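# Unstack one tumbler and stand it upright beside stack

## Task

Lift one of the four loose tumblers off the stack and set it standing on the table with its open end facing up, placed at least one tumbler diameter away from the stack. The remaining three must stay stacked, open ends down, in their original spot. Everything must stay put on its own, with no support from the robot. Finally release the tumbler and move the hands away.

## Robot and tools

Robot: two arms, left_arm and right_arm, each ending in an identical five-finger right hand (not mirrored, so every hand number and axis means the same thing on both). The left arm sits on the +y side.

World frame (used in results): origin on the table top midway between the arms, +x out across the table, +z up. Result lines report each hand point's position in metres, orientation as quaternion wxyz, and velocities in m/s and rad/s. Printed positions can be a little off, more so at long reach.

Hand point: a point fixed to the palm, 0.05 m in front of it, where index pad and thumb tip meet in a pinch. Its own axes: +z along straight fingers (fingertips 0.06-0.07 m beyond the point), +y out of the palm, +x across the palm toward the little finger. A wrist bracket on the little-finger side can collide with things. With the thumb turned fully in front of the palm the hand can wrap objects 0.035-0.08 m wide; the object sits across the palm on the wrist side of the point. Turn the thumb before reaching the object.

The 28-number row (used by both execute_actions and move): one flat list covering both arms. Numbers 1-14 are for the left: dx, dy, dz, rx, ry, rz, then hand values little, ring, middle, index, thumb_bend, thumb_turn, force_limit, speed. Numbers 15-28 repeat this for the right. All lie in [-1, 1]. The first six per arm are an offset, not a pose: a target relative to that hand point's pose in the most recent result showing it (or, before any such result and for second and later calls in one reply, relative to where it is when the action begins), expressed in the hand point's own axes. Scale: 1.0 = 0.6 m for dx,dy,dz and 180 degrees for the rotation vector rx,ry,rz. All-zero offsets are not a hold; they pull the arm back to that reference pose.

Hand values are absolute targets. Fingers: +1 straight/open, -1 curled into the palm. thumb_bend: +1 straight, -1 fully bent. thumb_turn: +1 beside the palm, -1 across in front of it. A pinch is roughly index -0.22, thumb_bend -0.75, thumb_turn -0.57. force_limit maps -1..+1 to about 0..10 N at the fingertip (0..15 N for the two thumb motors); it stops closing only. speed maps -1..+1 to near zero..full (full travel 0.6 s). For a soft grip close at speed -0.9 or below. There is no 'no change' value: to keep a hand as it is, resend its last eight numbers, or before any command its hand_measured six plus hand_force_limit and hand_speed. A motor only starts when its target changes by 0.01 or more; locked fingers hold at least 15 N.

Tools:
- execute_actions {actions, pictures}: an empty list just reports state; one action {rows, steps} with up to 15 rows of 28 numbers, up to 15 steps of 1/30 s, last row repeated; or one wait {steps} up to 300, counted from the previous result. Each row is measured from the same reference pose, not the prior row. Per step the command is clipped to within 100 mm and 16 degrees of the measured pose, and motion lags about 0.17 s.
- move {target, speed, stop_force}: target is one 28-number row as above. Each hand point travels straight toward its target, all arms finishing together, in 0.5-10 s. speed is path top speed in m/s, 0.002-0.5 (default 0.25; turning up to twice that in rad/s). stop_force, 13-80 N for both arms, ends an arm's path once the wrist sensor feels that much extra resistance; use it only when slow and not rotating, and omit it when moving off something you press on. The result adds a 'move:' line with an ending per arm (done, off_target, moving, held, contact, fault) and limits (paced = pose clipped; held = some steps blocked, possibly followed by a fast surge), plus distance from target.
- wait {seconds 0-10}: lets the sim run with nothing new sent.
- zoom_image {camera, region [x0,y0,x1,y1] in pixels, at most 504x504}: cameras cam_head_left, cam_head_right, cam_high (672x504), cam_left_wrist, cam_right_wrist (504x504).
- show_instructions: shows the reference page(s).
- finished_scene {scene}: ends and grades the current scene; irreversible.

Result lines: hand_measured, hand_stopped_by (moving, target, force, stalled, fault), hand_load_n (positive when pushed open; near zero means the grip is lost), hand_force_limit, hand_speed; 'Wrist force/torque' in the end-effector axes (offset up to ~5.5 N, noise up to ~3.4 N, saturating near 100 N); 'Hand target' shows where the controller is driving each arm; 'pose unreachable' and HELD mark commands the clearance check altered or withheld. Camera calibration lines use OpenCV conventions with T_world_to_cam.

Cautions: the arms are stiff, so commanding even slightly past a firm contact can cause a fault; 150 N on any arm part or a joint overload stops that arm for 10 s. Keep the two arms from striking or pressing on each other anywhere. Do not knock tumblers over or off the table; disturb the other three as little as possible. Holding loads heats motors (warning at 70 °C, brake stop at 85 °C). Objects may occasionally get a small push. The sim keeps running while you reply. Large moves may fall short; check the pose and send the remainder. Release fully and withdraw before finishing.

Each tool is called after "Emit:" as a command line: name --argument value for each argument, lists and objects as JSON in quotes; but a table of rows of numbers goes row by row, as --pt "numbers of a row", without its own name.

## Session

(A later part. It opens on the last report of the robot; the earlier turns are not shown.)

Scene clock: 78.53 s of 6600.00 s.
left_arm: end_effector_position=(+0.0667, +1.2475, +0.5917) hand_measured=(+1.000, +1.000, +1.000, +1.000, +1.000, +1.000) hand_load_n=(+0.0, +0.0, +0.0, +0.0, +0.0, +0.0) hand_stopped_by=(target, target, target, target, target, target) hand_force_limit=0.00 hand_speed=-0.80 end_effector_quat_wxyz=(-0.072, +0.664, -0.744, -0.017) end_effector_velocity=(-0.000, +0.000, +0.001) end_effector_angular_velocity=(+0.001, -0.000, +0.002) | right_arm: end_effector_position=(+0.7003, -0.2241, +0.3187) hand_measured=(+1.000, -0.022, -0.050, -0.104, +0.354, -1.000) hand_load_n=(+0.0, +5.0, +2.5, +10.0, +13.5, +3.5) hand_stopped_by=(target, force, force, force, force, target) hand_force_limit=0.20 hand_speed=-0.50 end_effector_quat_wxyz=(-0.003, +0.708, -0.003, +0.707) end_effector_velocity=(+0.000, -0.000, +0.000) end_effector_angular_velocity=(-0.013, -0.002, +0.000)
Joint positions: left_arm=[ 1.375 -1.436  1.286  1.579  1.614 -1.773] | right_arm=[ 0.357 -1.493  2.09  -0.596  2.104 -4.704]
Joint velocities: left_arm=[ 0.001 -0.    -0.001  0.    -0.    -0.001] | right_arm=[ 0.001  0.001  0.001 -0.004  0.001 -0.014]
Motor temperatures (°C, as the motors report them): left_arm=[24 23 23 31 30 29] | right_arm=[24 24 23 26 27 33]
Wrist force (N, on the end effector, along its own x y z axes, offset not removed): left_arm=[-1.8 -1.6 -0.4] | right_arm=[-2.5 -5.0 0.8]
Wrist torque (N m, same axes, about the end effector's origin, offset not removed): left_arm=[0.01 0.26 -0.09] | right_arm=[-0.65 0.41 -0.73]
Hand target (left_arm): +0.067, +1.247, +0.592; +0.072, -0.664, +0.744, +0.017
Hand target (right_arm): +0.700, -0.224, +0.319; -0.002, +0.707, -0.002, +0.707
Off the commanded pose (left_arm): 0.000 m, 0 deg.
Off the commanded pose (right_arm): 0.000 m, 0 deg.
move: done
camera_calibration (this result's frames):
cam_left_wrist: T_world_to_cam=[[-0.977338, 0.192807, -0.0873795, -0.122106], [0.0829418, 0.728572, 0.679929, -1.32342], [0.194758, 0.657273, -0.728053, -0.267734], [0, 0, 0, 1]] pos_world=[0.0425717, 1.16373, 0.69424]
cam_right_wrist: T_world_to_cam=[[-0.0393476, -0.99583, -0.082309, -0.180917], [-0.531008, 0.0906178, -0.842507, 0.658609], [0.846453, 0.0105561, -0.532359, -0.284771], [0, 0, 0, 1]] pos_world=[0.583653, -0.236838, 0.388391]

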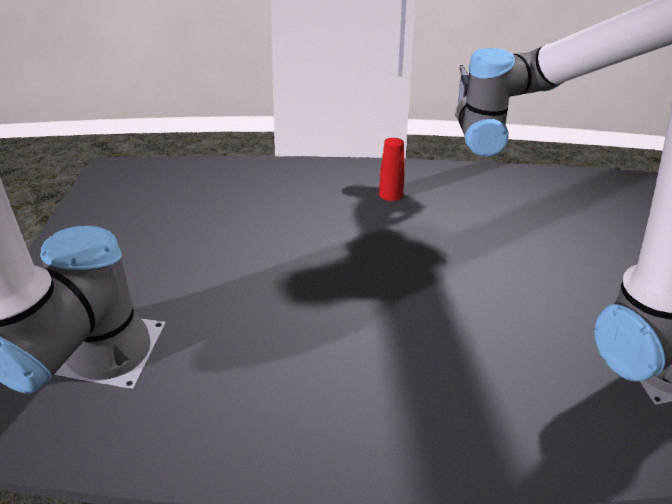

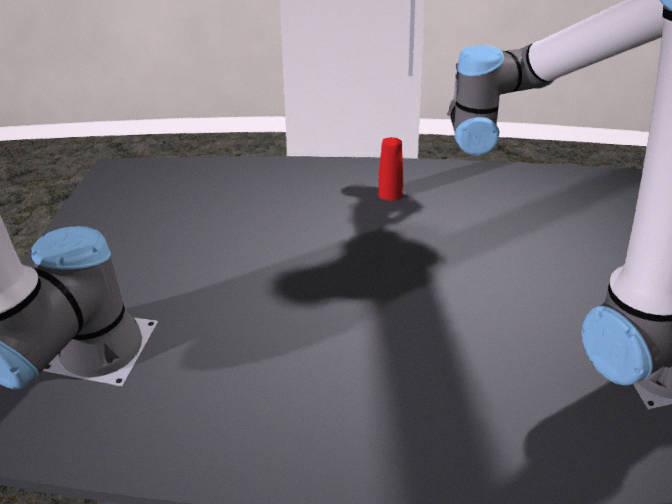

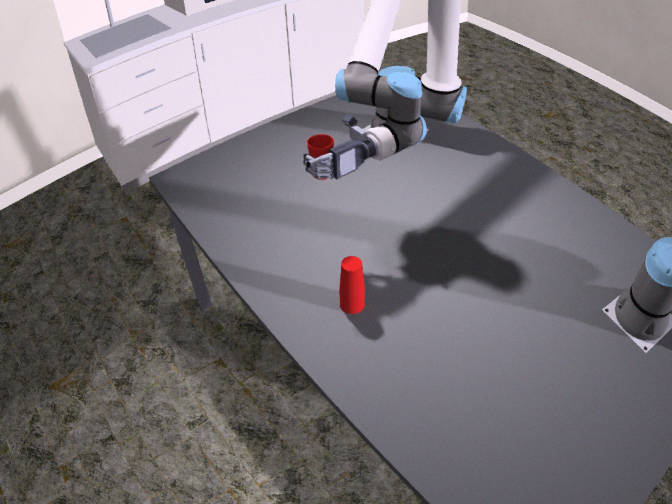

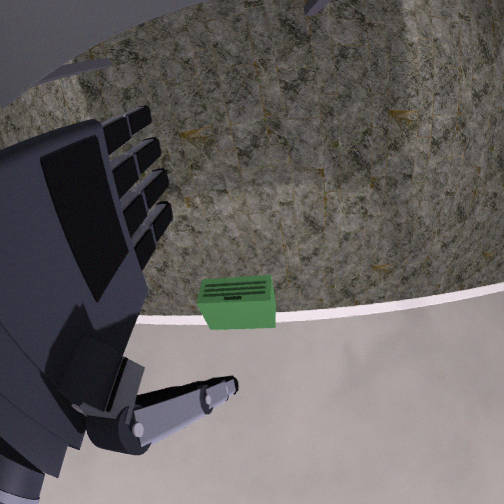

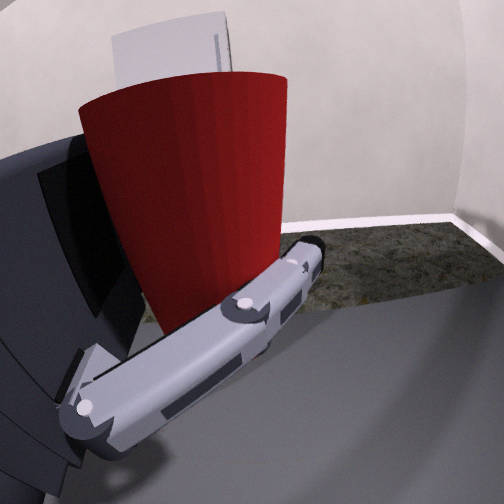

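Emit:
move --target '[0,0,0,0,0,0,1,1,1,1,1,1,0,-0.8,-0.4,0,0,0,0,0,1,-1,-1,-1,-1,-1,0.2,-0.5]' --speed 0.2

Emit:
move --target '[0,0,0,0,0,0,1,1,1,1,1,1,0,-0.8,-0.11,0,0,0,0,0,1,-1,-1,-1,-1,-1,0.2,-0.5]' --speed 0.012 --stop_force 13

Scene clock: 83.93 s of 6600.00 s.
left_arm: end_effector_position=(+0.0667, +1.2475, +0.5917) hand_measured=(+1.000, +1.000, +1.000, +1.000, +1.000, +1.000) hand_load_n=(+0.0, +0.0, +0.0, +0.0, +0.0, +0.0) hand_stopped_by=(target, target, target, target, target, target) hand_force_limit=0.00 hand_speed=-0.80 end_effector_quat_wxyz=(-0.072, +0.664, -0.744, -0.017) end_effector_velocity=(-0.001, +0.000, +0.000) end_effector_angular_velocity=(+0.001, +0.001, +0.001) | right_arm: end_effector_position=(+0.6997, -0.2225, +0.0790) hand_measured=(+1.000, -0.022, -0.050, -0.104, +0.354, -1.000) hand_load_n=(+0.0, +5.0, +2.5, +10.0, +13.5, +3.5) hand_stopped_by=(target, force, force, force, force, target) hand_force_limit=0.20 hand_speed=-0.50 end_effector_quat_wxyz=(-0.003, +0.708, -0.003, +0.707) end_effector_velocity=(-0.000, +0.000, -0.002) end_effector_angular_velocity=(+0.001, -0.001, -0.000)
Joint positions: left_arm=[ 1.375 -1.436  1.286  1.579  1.614 -1.773] | right_arm=[ 0.36  -1.139  2.228 -1.088  2.107 -4.704]
Joint velocities: left_arm=[ 0.001 -0.    -0.001  0.    -0.001  0.   ] | right_arm=[ 0.     0.005  0.    -0.006  0.001  0.001]
Motor temperatures (°C, as the motors report them): left_arm=[24 23 23 31 30 29] | right_arm=[24 24 23 26 27 33]
Wrist force (N, on the end effector, along its own x y z axes, offset not removed): left_arm=[-2.4 -1.4 -2.2] | right_arm=[-1.0 0.7 -0.1]
Wrist torque (N m, same axes, about the end effector's origin, offset not removed): left_arm=[0.26 0.39 -0.15] | right_arm=[0.27 0.10 -0.39]
Hand target (left_arm): +0.067, +1.247, +0.592; +0.072, -0.664, +0.744, +0.017
Hand target (right_arm): +0.700, -0.222, +0.079; -0.003, +0.708, -0.003, +0.707
Off the commanded pose (left_arm): 0.000 m, 0 deg.
Off the commanded pose (right_arm): 0.000 m, 0 deg.
After step 90, 0.60 s passed at rest.
move: done
camera_calibration (this result's frames):
cam_left_wrist: T_world_to_cam=[[-0.977338, 0.192807, -0.0873795, -0.122106], [0.0829419, 0.728572, 0.679929, -1.32342], [0.194758, 0.657273, -0.728053, -0.267734], [0, 0, 0, 1]] pos_world=[0.0425717, 1.16373, 0.69424]
cam_right_wrist: T_world_to_cam=[[-0.0393561, -0.995829, -0.0823181, -0.199066], [-0.531107, 0.0906287, -0.842444, 0.456262], [0.846391, 0.0105644, -0.532458, -0.41188], [0, 0, 0, 1]] pos_world=[0.583101, -0.235235, 0.14868]

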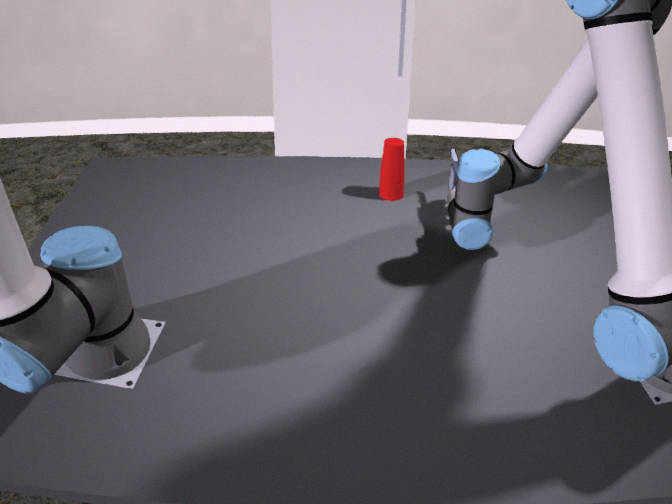

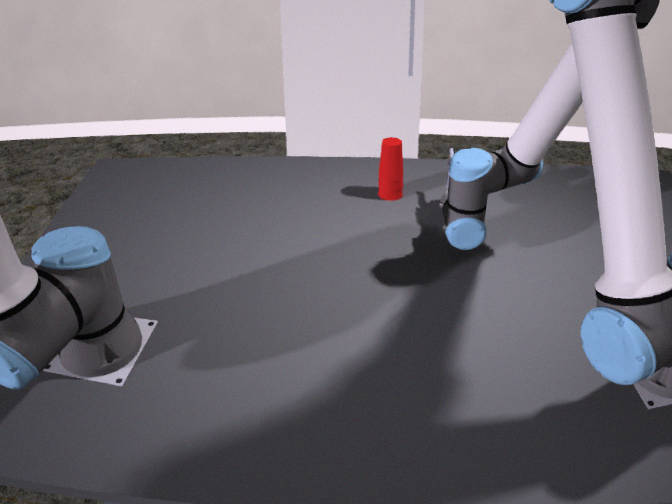

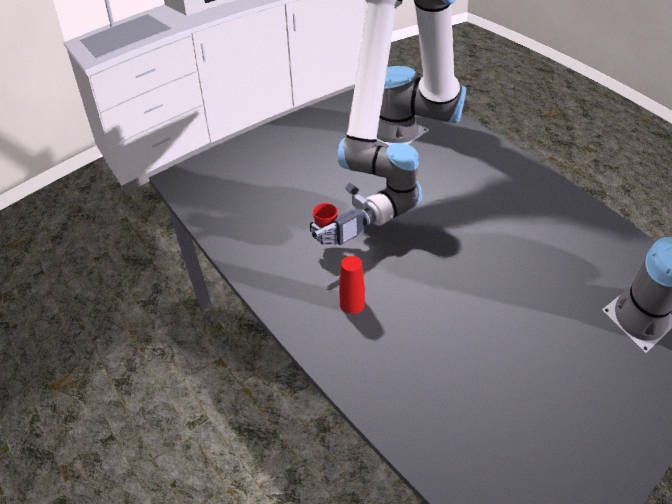

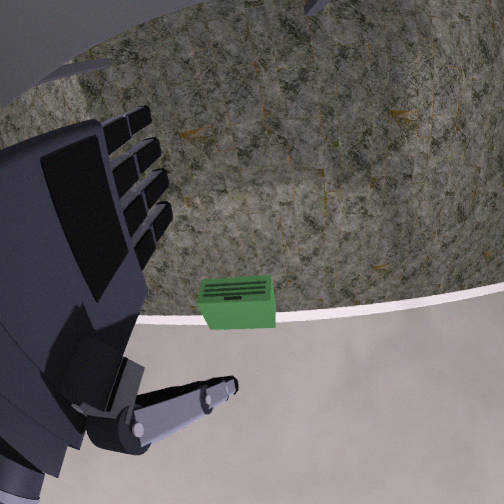

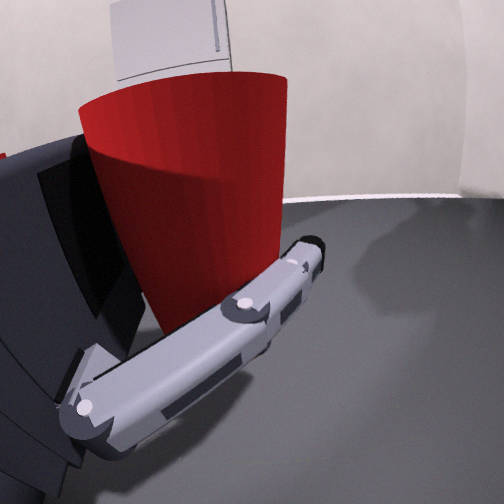

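Scene clock: 88.73 s of 6600.00 s.
left_arm: end_effector_position=(+0.0667, +1.2475, +0.5917) hand_measured=(+1.000, +1.000, +1.000, +1.000, +1.000, +1.000) hand_load_n=(+0.0, +0.0, +0.0, +0.0, +0.0, +0.0) hand_stopped_by=(target, target, target, target, target, target) hand_force_limit=0.00 hand_speed=-0.80 end_effector_quat_wxyz=(-0.072, +0.664, -0.744, -0.017) end_effector_velocity=(+0.000, -0.000, +0.000) end_effector_angular_velocity=(+0.000, +0.000, -0.001) | right_arm: end_effector_position=(+0.6996, -0.2222, +0.0262) hand_measured=(+1.000, -0.022, -0.052, -0.104, +0.354, -1.000) hand_load_n=(+0.0, +3.5, +1.0, +7.0, +10.5, -1.0) hand_stopped_by=(target, force, force, force, force, target) hand_force_limit=0.20 hand_speed=-0.50 end_effector_quat_wxyz=(-0.003, +0.708, -0.003, +0.707) end_effector_velocity=(+0.000, +0.000, +0.004) end_effector_angular_velocity=(-0.002, +0.000, +0.001)
Joint positions: left_arm=[ 1.375 -1.436  1.286  1.579  1.614 -1.773] | right_arm=[ 0.36  -1.039  2.232 -1.191  2.108 -4.704]
Joint velocities: left_arm=[-0.001 -0.    -0.     0.    -0.    -0.   ] | right_arm=[ 0.    -0.007 -0.     0.008 -0.    -0.002]
Motor temperatures (°C, as the motors report them): left_arm=[24 23 23 31 30 29] | right_arm=[24 24 23 26 27 33]
Wrist force (N, on the end effector, along its own x y z axes, offset not removed): left_arm=[-1.4 -1.3 0.4] | right_arm=[5.5 -4.6 -0.2]
Wrist torque (N m, same axes, about the end effector's origin, offset not removed): left_arm=[0.05 0.10 -0.07] | right_arm=[-0.50 -0.23 -0.32]
Hand target (left_arm): +0.067, +1.247, +0.592; +0.072, -0.664, +0.744, +0.017
Hand target (right_arm): +0.700, -0.222, +0.027; -0.003, +0.708, -0.003, +0.707
Off the commanded pose (left_arm): 0.000 m, 0 deg.
Off the commanded pose (right_arm): 0.013 m, 0 deg.
move: contact (right_arm)
camera_calibration (this result's frames):
cam_left_wrist: T_world_to_cam=[[-0.977338, 0.192807, -0.0873795, -0.122105], [0.0829416, 0.728572, 0.679929, -1.32342], [0.194757, 0.657273, -0.728053, -0.267734], [0, 0, 0, 1]] pos_world=[0.0425716, 1.16373, 0.69424]
cam_right_wrist: T_world_to_cam=[[-0.0394276, -0.995826, -0.0823137, -0.203043], [-0.531138, 0.0906627, -0.842421, 0.411695], [0.846368, 0.0105053, -0.532496, -0.439875], [0, 0, 0, 1]] pos_world=[0.582957, -0.2349, 0.0958759]

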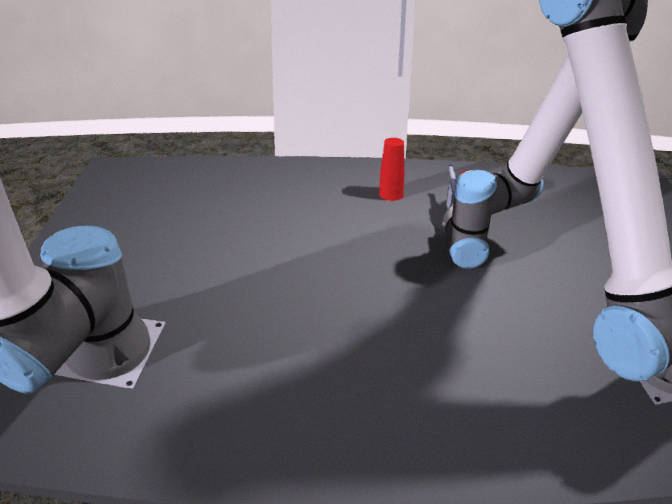

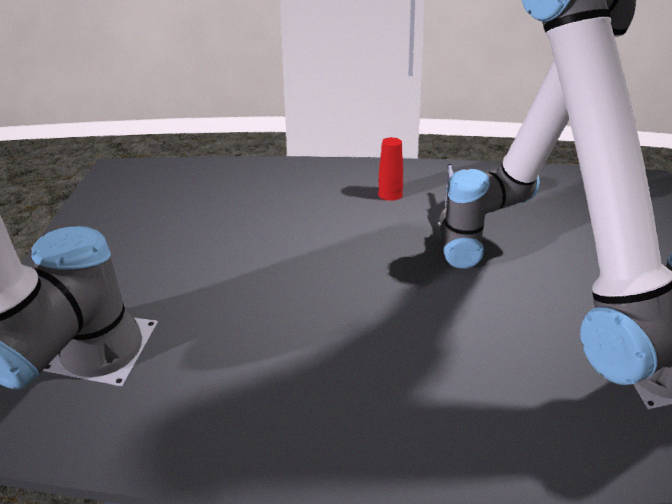

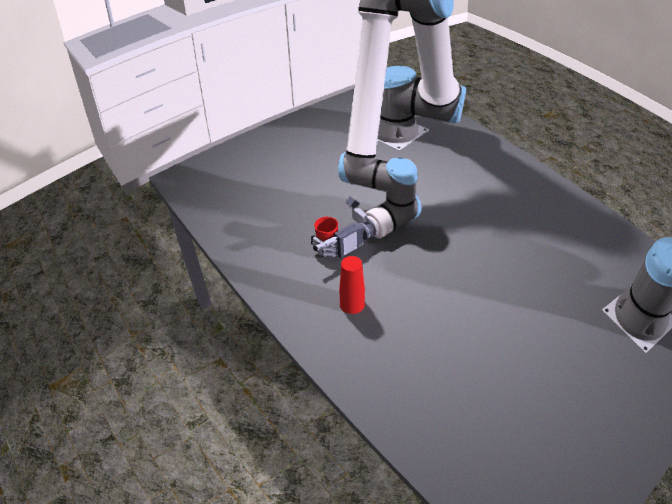

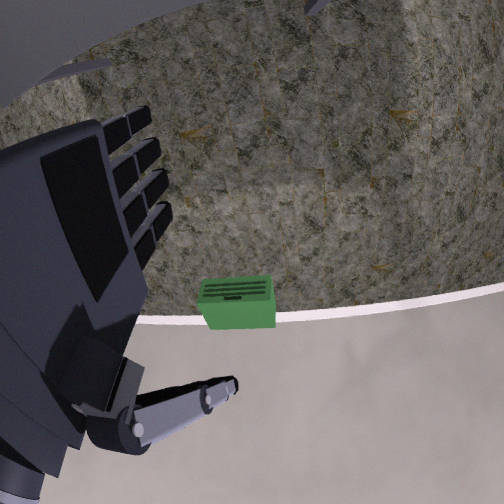

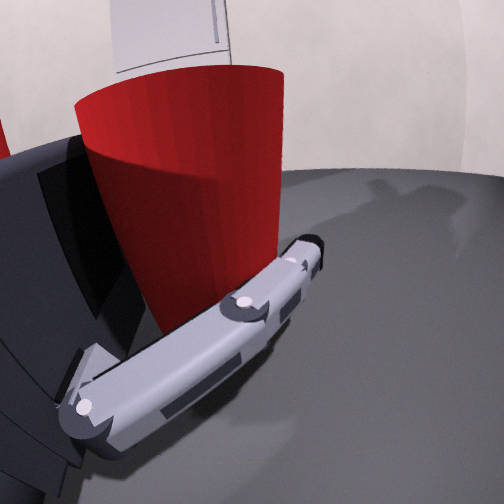

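The cup shifted up in the hand, so it's on the table.

Emit:
move --target '[0,0,0,0,0,0,1,1,1,1,1,1,0,-0.8,0,0,0,0,0,0,1,1,1,1,1,-1,0.2,-0.3]'

Emit:
move --target '[0,0,0,0,0,0,1,1,1,1,1,1,0,-0.8,0.03,-0.03,-0.2,0,0,0,1,1,1,1,1,-1,0.2,-0.3]' --speed 0.08

Emit:
move --target '[0,0,0,0,0,0,1,1,1,1,1,1,0,-0.8,0.3,0.05,0,0,0,0,1,1,1,1,1,-1,0.2,-0.3]'

Scene clock: 95.57 s of 6600.00 s.
left_arm: end_effector_position=(+0.0667, +1.2475, +0.5917) hand_measured=(+1.000, +1.000, +1.000, +1.000, +1.000, +1.000) hand_load_n=(+0.0, +0.0, +0.0, +0.0, +0.0, +0.0) hand_stopped_by=(target, target, target, target, target, target) hand_force_limit=0.00 hand_speed=-0.80 end_effector_quat_wxyz=(-0.072, +0.664, -0.744, -0.017) end_effector_velocity=(-0.000, +0.000, +0.001) end_effector_angular_velocity=(+0.002, -0.000, -0.000) | right_arm: end_effector_position=(+0.6996, -0.2221, +0.0262) hand_measured=(+1.000, +1.000, +1.000, +1.000, +1.000, -1.000) hand_load_n=(+0.0, +0.0, +0.0, +0.0, +0.0, +0.0) hand_stopped_by=(target, target, target, target, target, target) hand_force_limit=0.20 hand_speed=-0.30 end_effector_quat_wxyz=(-0.003, +0.708, -0.003, +0.707) end_effector_velocity=(+0.000, -0.000, +0.000) end_effector_angular_velocity=(-0.000, +0.000, -0.000)
Joint positions: left_arm=[ 1.375 -1.436  1.286  1.579  1.614 -1.773] | right_arm=[ 0.36  -1.039  2.232 -1.191  2.108 -4.704]
Joint velocities: left_arm=[ 0.    -0.    -0.001 -0.    -0.     0.   ] | right_arm=[-0.  0. -0.  0.  0. -0.]
Motor temperatures (°C, as the motors report them): left_arm=[24 23 23 31 30 29] | right_arm=[24 24 23 26 27 33]
Wrist force (N, on the end effector, along its own x y z axes, offset not removed): left_arm=[0.6 -3.3 -2.3] | right_arm=[-0.4 3.1 -9.2]
Wrist torque (N m, same axes, about the end effector's origin, offset not removed): left_arm=[-0.23 -0.09 0.00] | right_arm=[1.30 0.41 -0.30]
Hand target (left_arm): +0.067, +1.247, +0.592; +0.072, -0.664, +0.744, +0.017
Hand target (right_arm): +0.700, -0.222, +0.026; -0.003, +0.708, -0.003, +0.707
Off the commanded pose (left_arm): 0.000 m, 0 deg.
Off the commanded pose (right_arm): 0.000 m, 0 deg.
After step 90, 2.60 s passed at rest.
move: done
camera_calibration (this result's frames):
cam_left_wrist: T_world_to_cam=[[-0.977338, 0.192807, -0.0873795, -0.122105], [0.0829416, 0.728572, 0.679929, -1.32342], [0.194757, 0.657273, -0.728053, -0.267734], [0, 0, 0, 1]] pos_world=[0.0425716, 1.16373, 0.69424]
cam_right_wrist: T_world_to_cam=[[-0.0394227, -0.995826, -0.0823136, -0.203043], [-0.531138, 0.09066, -0.842421, 0.411694], [0.846367, 0.0105094, -0.532496, -0.439872], [0, 0, 0, 1]] pos_world=[0.582955, -0.234897, 0.0958761]

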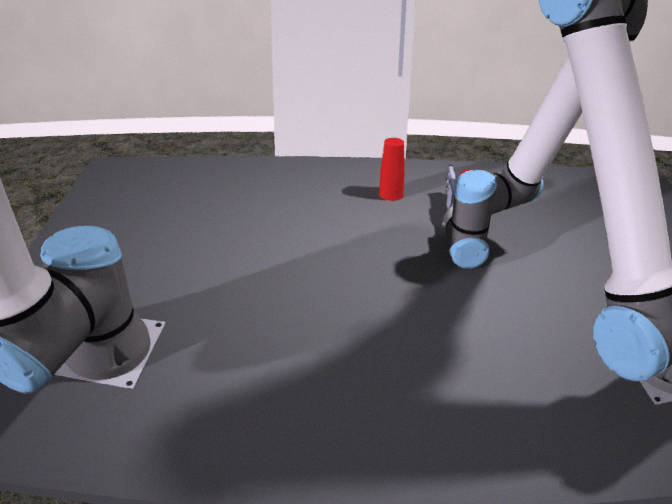

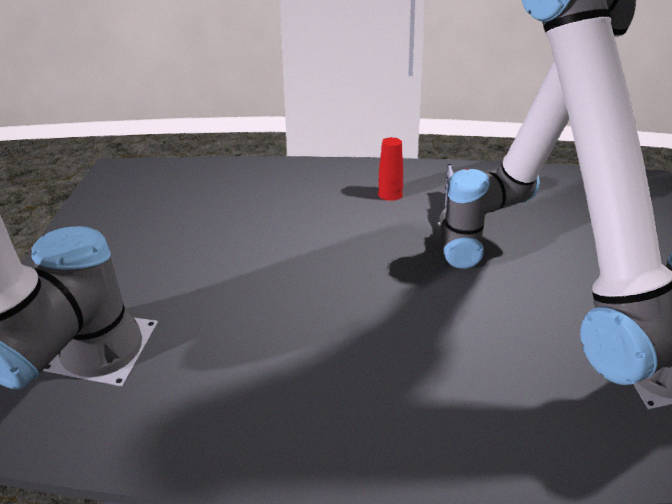

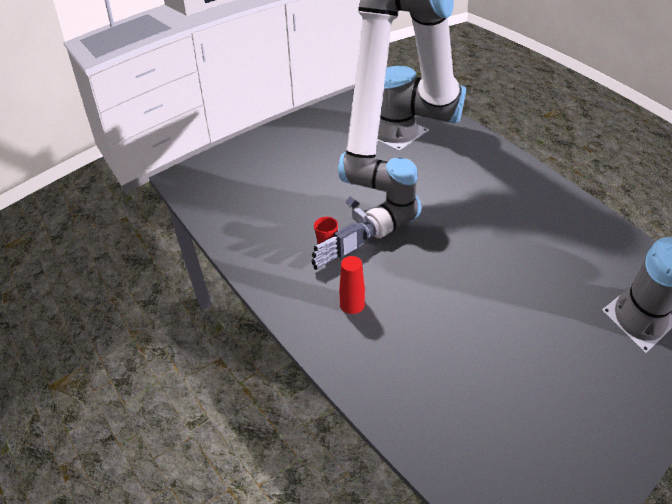

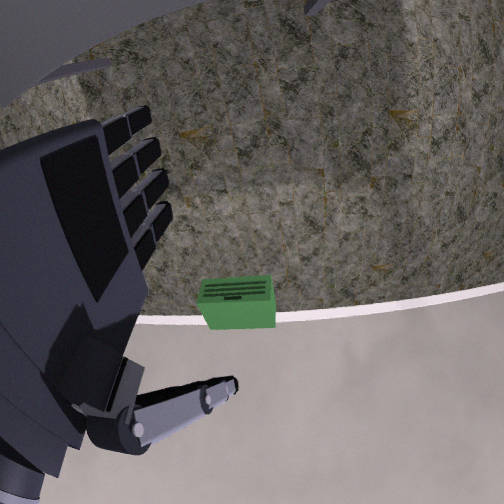

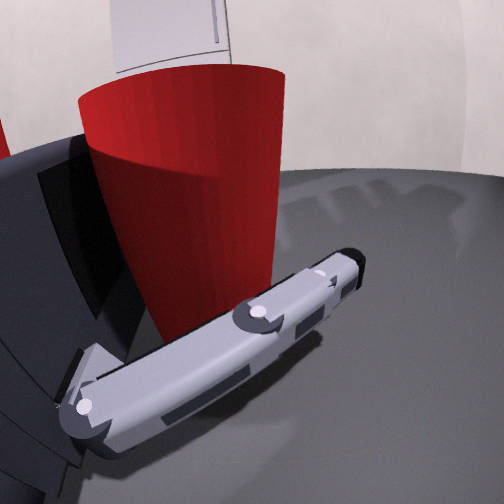

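Scene clock: 97.57 s of 6600.00 s.
left_arm: end_effector_position=(+0.0667, +1.2475, +0.5917) hand_measured=(+1.000, +1.000, +1.000, +1.000, +1.000, +1.000) hand_load_n=(+0.0, +0.0, +0.0, +0.0, +0.0, +0.0) hand_stopped_by=(target, target, target, target, target, target) hand_force_limit=0.00 hand_speed=-0.80 end_effector_quat_wxyz=(-0.072, +0.664, -0.744, -0.017) end_effector_velocity=(+0.000, -0.000, -0.000) end_effector_angular_velocity=(-0.000, +0.002, -0.002) | right_arm: end_effector_position=(+0.5798, -0.2042, +0.0445) hand_measured=(+1.000, +1.000, +1.000, +1.000, +1.000, -1.000) hand_load_n=(+0.0, +0.0, +0.0, +0.0, +0.0, +0.0) hand_stopped_by=(target, target, target, target, target, target) hand_force_limit=0.20 hand_speed=-0.30 end_effector_quat_wxyz=(-0.003, +0.708, -0.003, +0.707) end_effector_velocity=(-0.002, +0.000, +0.000) end_effector_angular_velocity=(+0.001, +0.000, +0.001)
Joint positions: left_arm=[ 1.375 -1.436  1.286  1.579  1.614 -1.773] | right_arm=[ 0.532 -1.121  2.338 -1.215  2.28  -4.703]
Joint velocities: left_arm=[-0.001 -0.     0.001  0.    -0.002  0.   ] | right_arm=[ 0.003 -0.001  0.001  0.     0.003  0.001]
Motor temperatures (°C, as the motors report them): left_arm=[24 23 23 31 30 29] | right_arm=[24 24 23 26 27 33]
Wrist force (N, on the end effector, along its own x y z axes, offset not removed): left_arm=[0.2 -0.7 -1.2] | right_arm=[-1.1 -4.0 -2.4]
Wrist torque (N m, same axes, about the end effector's origin, offset not removed): left_arm=[0.20 -0.05 0.01] | right_arm=[-0.20 0.56 -0.41]
Hand target (left_arm): +0.067, +1.247, +0.592; +0.072, -0.664, +0.744, +0.017
Hand target (right_arm): +0.580, -0.204, +0.045; -0.003, +0.708, -0.003, +0.707
Off the commanded pose (left_arm): 0.000 m, 0 deg.
Off the commanded pose (right_arm): 0.000 m, 0 deg.
move: done
camera_calibration (this result's frames):
cam_left_wrist: T_world_to_cam=[[-0.977338, 0.192807, -0.0873795, -0.122106], [0.0829417, 0.728572, 0.679929, -1.32342], [0.194757, 0.657273, -0.728053, -0.267734], [0, 0, 0, 1]] pos_world=[0.0425717, 1.16373, 0.69424]
cam_right_wrist: T_world_to_cam=[[-0.0394127, -0.995797, -0.0826727, -0.18838], [-0.531292, 0.0909564, -0.842292, 0.362038], [0.846271, 0.0107264, -0.532644, -0.328823], [0, 0, 0, 1]] pos_world=[0.463197, -0.216991, 0.114222]

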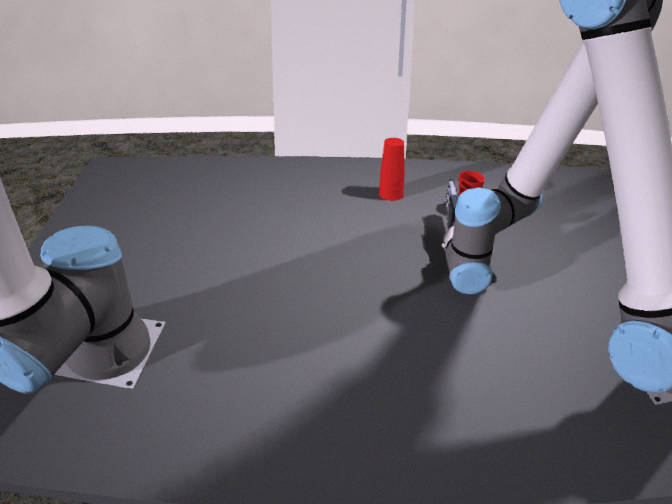

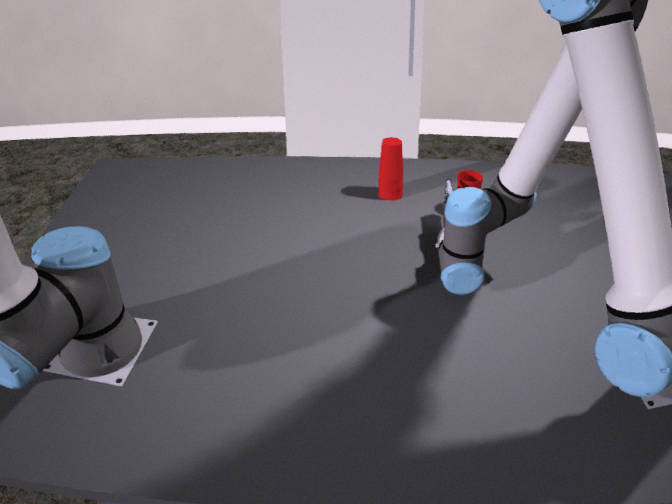

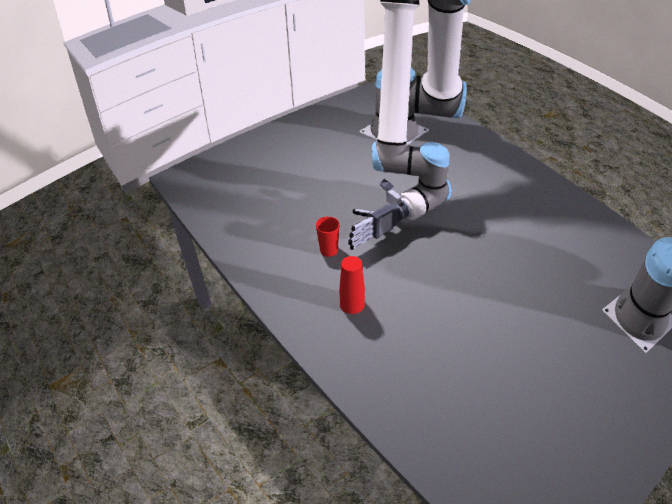

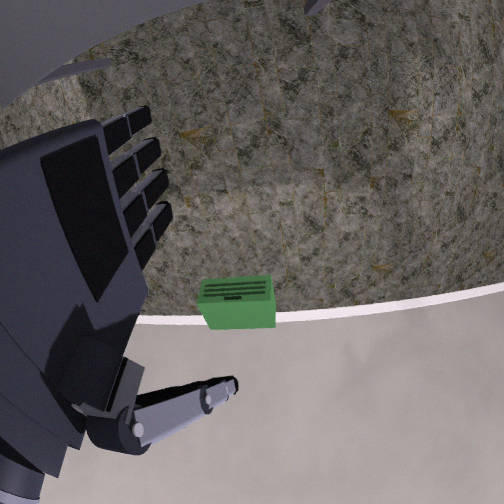

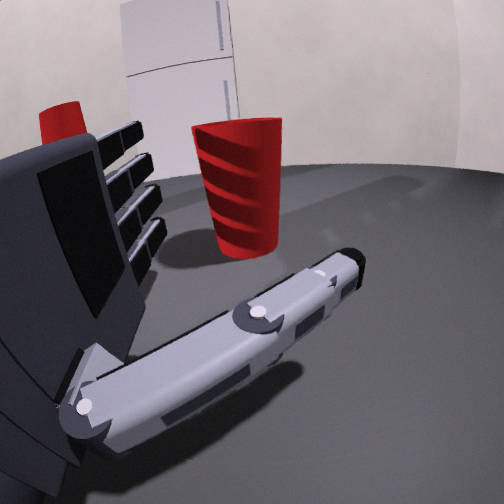

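Scene clock: 98.93 s of 6600.00 s.
left_arm: end_effector_position=(+0.0667, +1.2475, +0.5917) hand_measured=(+1.000, +1.000, +1.000, +1.000, +1.000, +1.000) hand_load_n=(+0.0, +0.0, +0.0, +0.0, +0.0, +0.0) hand_stopped_by=(target, target, target, target, target, target) hand_force_limit=0.00 hand_speed=-0.80 end_effector_quat_wxyz=(-0.072, +0.664, -0.744, -0.017) end_effector_velocity=(+0.001, -0.000, -0.002) end_effector_angular_velocity=(-0.003, +0.001, -0.001) | right_arm: end_effector_position=(+0.5802, -0.2354, +0.2241) hand_measured=(+1.000, +1.000, +1.000, +1.000, +1.000, -1.000) hand_load_n=(+0.0, +0.0, +0.0, +0.0, +0.0, +0.0) hand_stopped_by=(target, target, target, target, target, target) hand_force_limit=0.20 hand_speed=-0.30 end_effector_quat_wxyz=(-0.003, +0.708, -0.003, +0.707) end_effector_velocity=(+0.000, -0.000, +0.002) end_effector_angular_velocity=(+0.000, +0.001, +0.001)
Joint positions: left_arm=[ 1.375 -1.436  1.286  1.579  1.614 -1.773] | right_arm=[ 0.478 -1.499  2.315 -0.814  2.225 -4.703]
Joint velocities: left_arm=[-0.001  0.001  0.003 -0.     0.    -0.   ] | right_arm=[-0.001 -0.004 -0.002  0.008 -0.001  0.001]
Motor temperatures (°C, as the motors report them): left_arm=[24 23 23 31 30 29] | right_arm=[24 24 23 26 27 33]
Wrist force (N, on the end effector, along its own x y z axes, offset not removed): left_arm=[-1.3 -4.4 -2.7] | right_arm=[1.4 -8.6 -8.4]
Wrist torque (N m, same axes, about the end effector's origin, offset not removed): left_arm=[-0.23 0.24 -0.18] | right_arm=[-0.55 0.27 -0.46]
Hand target (left_arm): +0.067, +1.247, +0.592; +0.072, -0.664, +0.744, +0.017
Hand target (right_arm): +0.580, -0.235, +0.224; -0.003, +0.708, -0.003, +0.707
Off the commanded pose (left_arm): 0.000 m, 0 deg.
Off the commanded pose (right_arm): 0.000 m, 0 deg.
move: done
camera_calibration (this result's frames):
cam_left_wrist: T_world_to_cam=[[-0.977338, 0.192807, -0.0873794, -0.122106], [0.0829418, 0.728572, 0.679929, -1.32342], [0.194757, 0.657273, -0.728053, -0.267734], [0, 0, 0, 1]] pos_world=[0.0425717, 1.16373, 0.69424]
cam_right_wrist: T_world_to_cam=[[-0.0394242, -0.995807, -0.0825489, -0.204649], [-0.531085, 0.0908605, -0.842433, 0.516212], [0.846401, 0.0106282, -0.532441, -0.233349], [0, 0, 0, 1]] pos_world=[0.463592, -0.248214, 0.293736]

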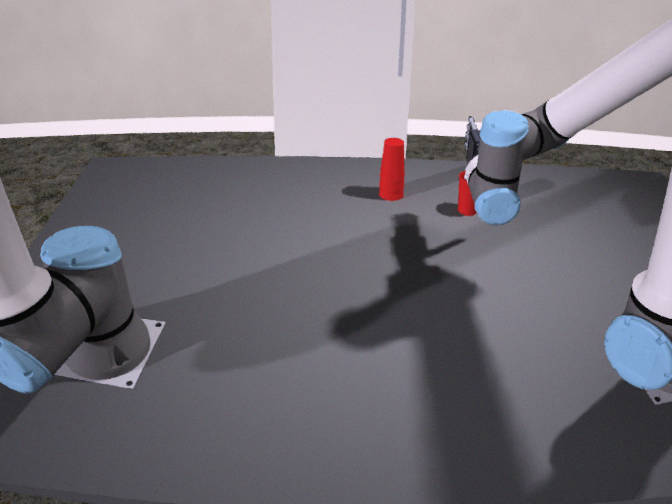

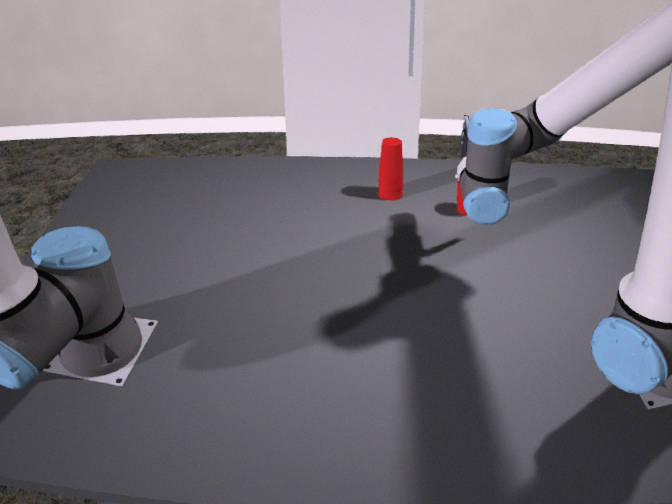

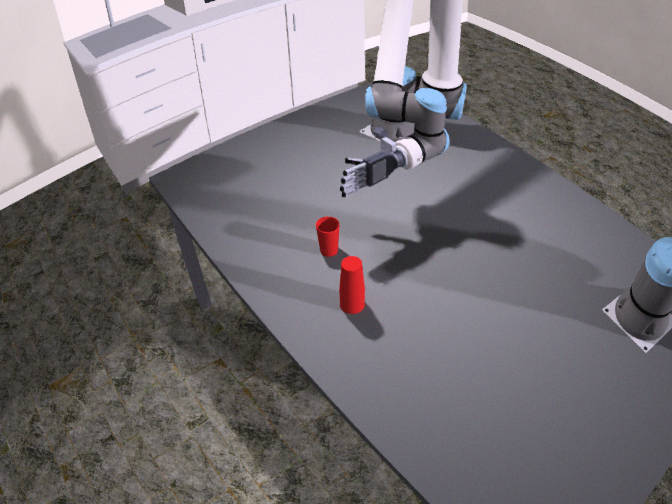

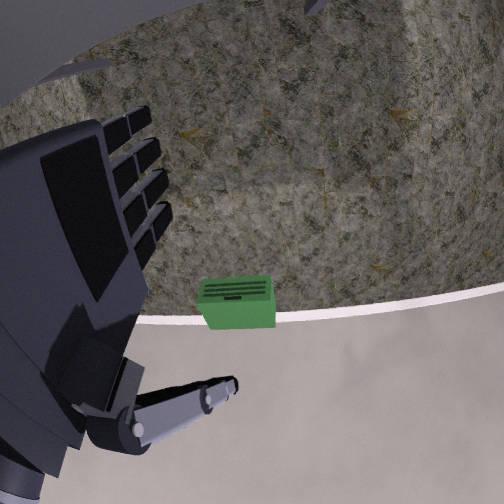

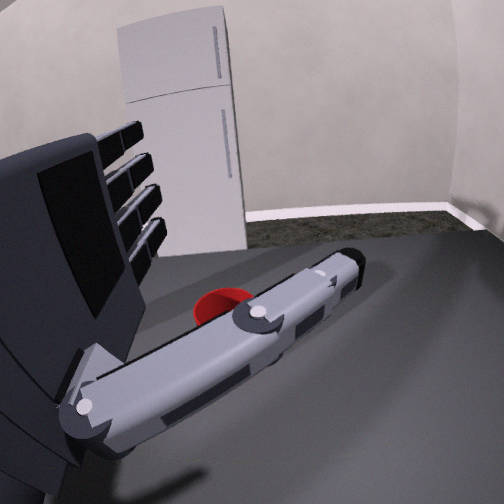

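Emit:
finished_scene --scene 2

The scene is finished: the task was done.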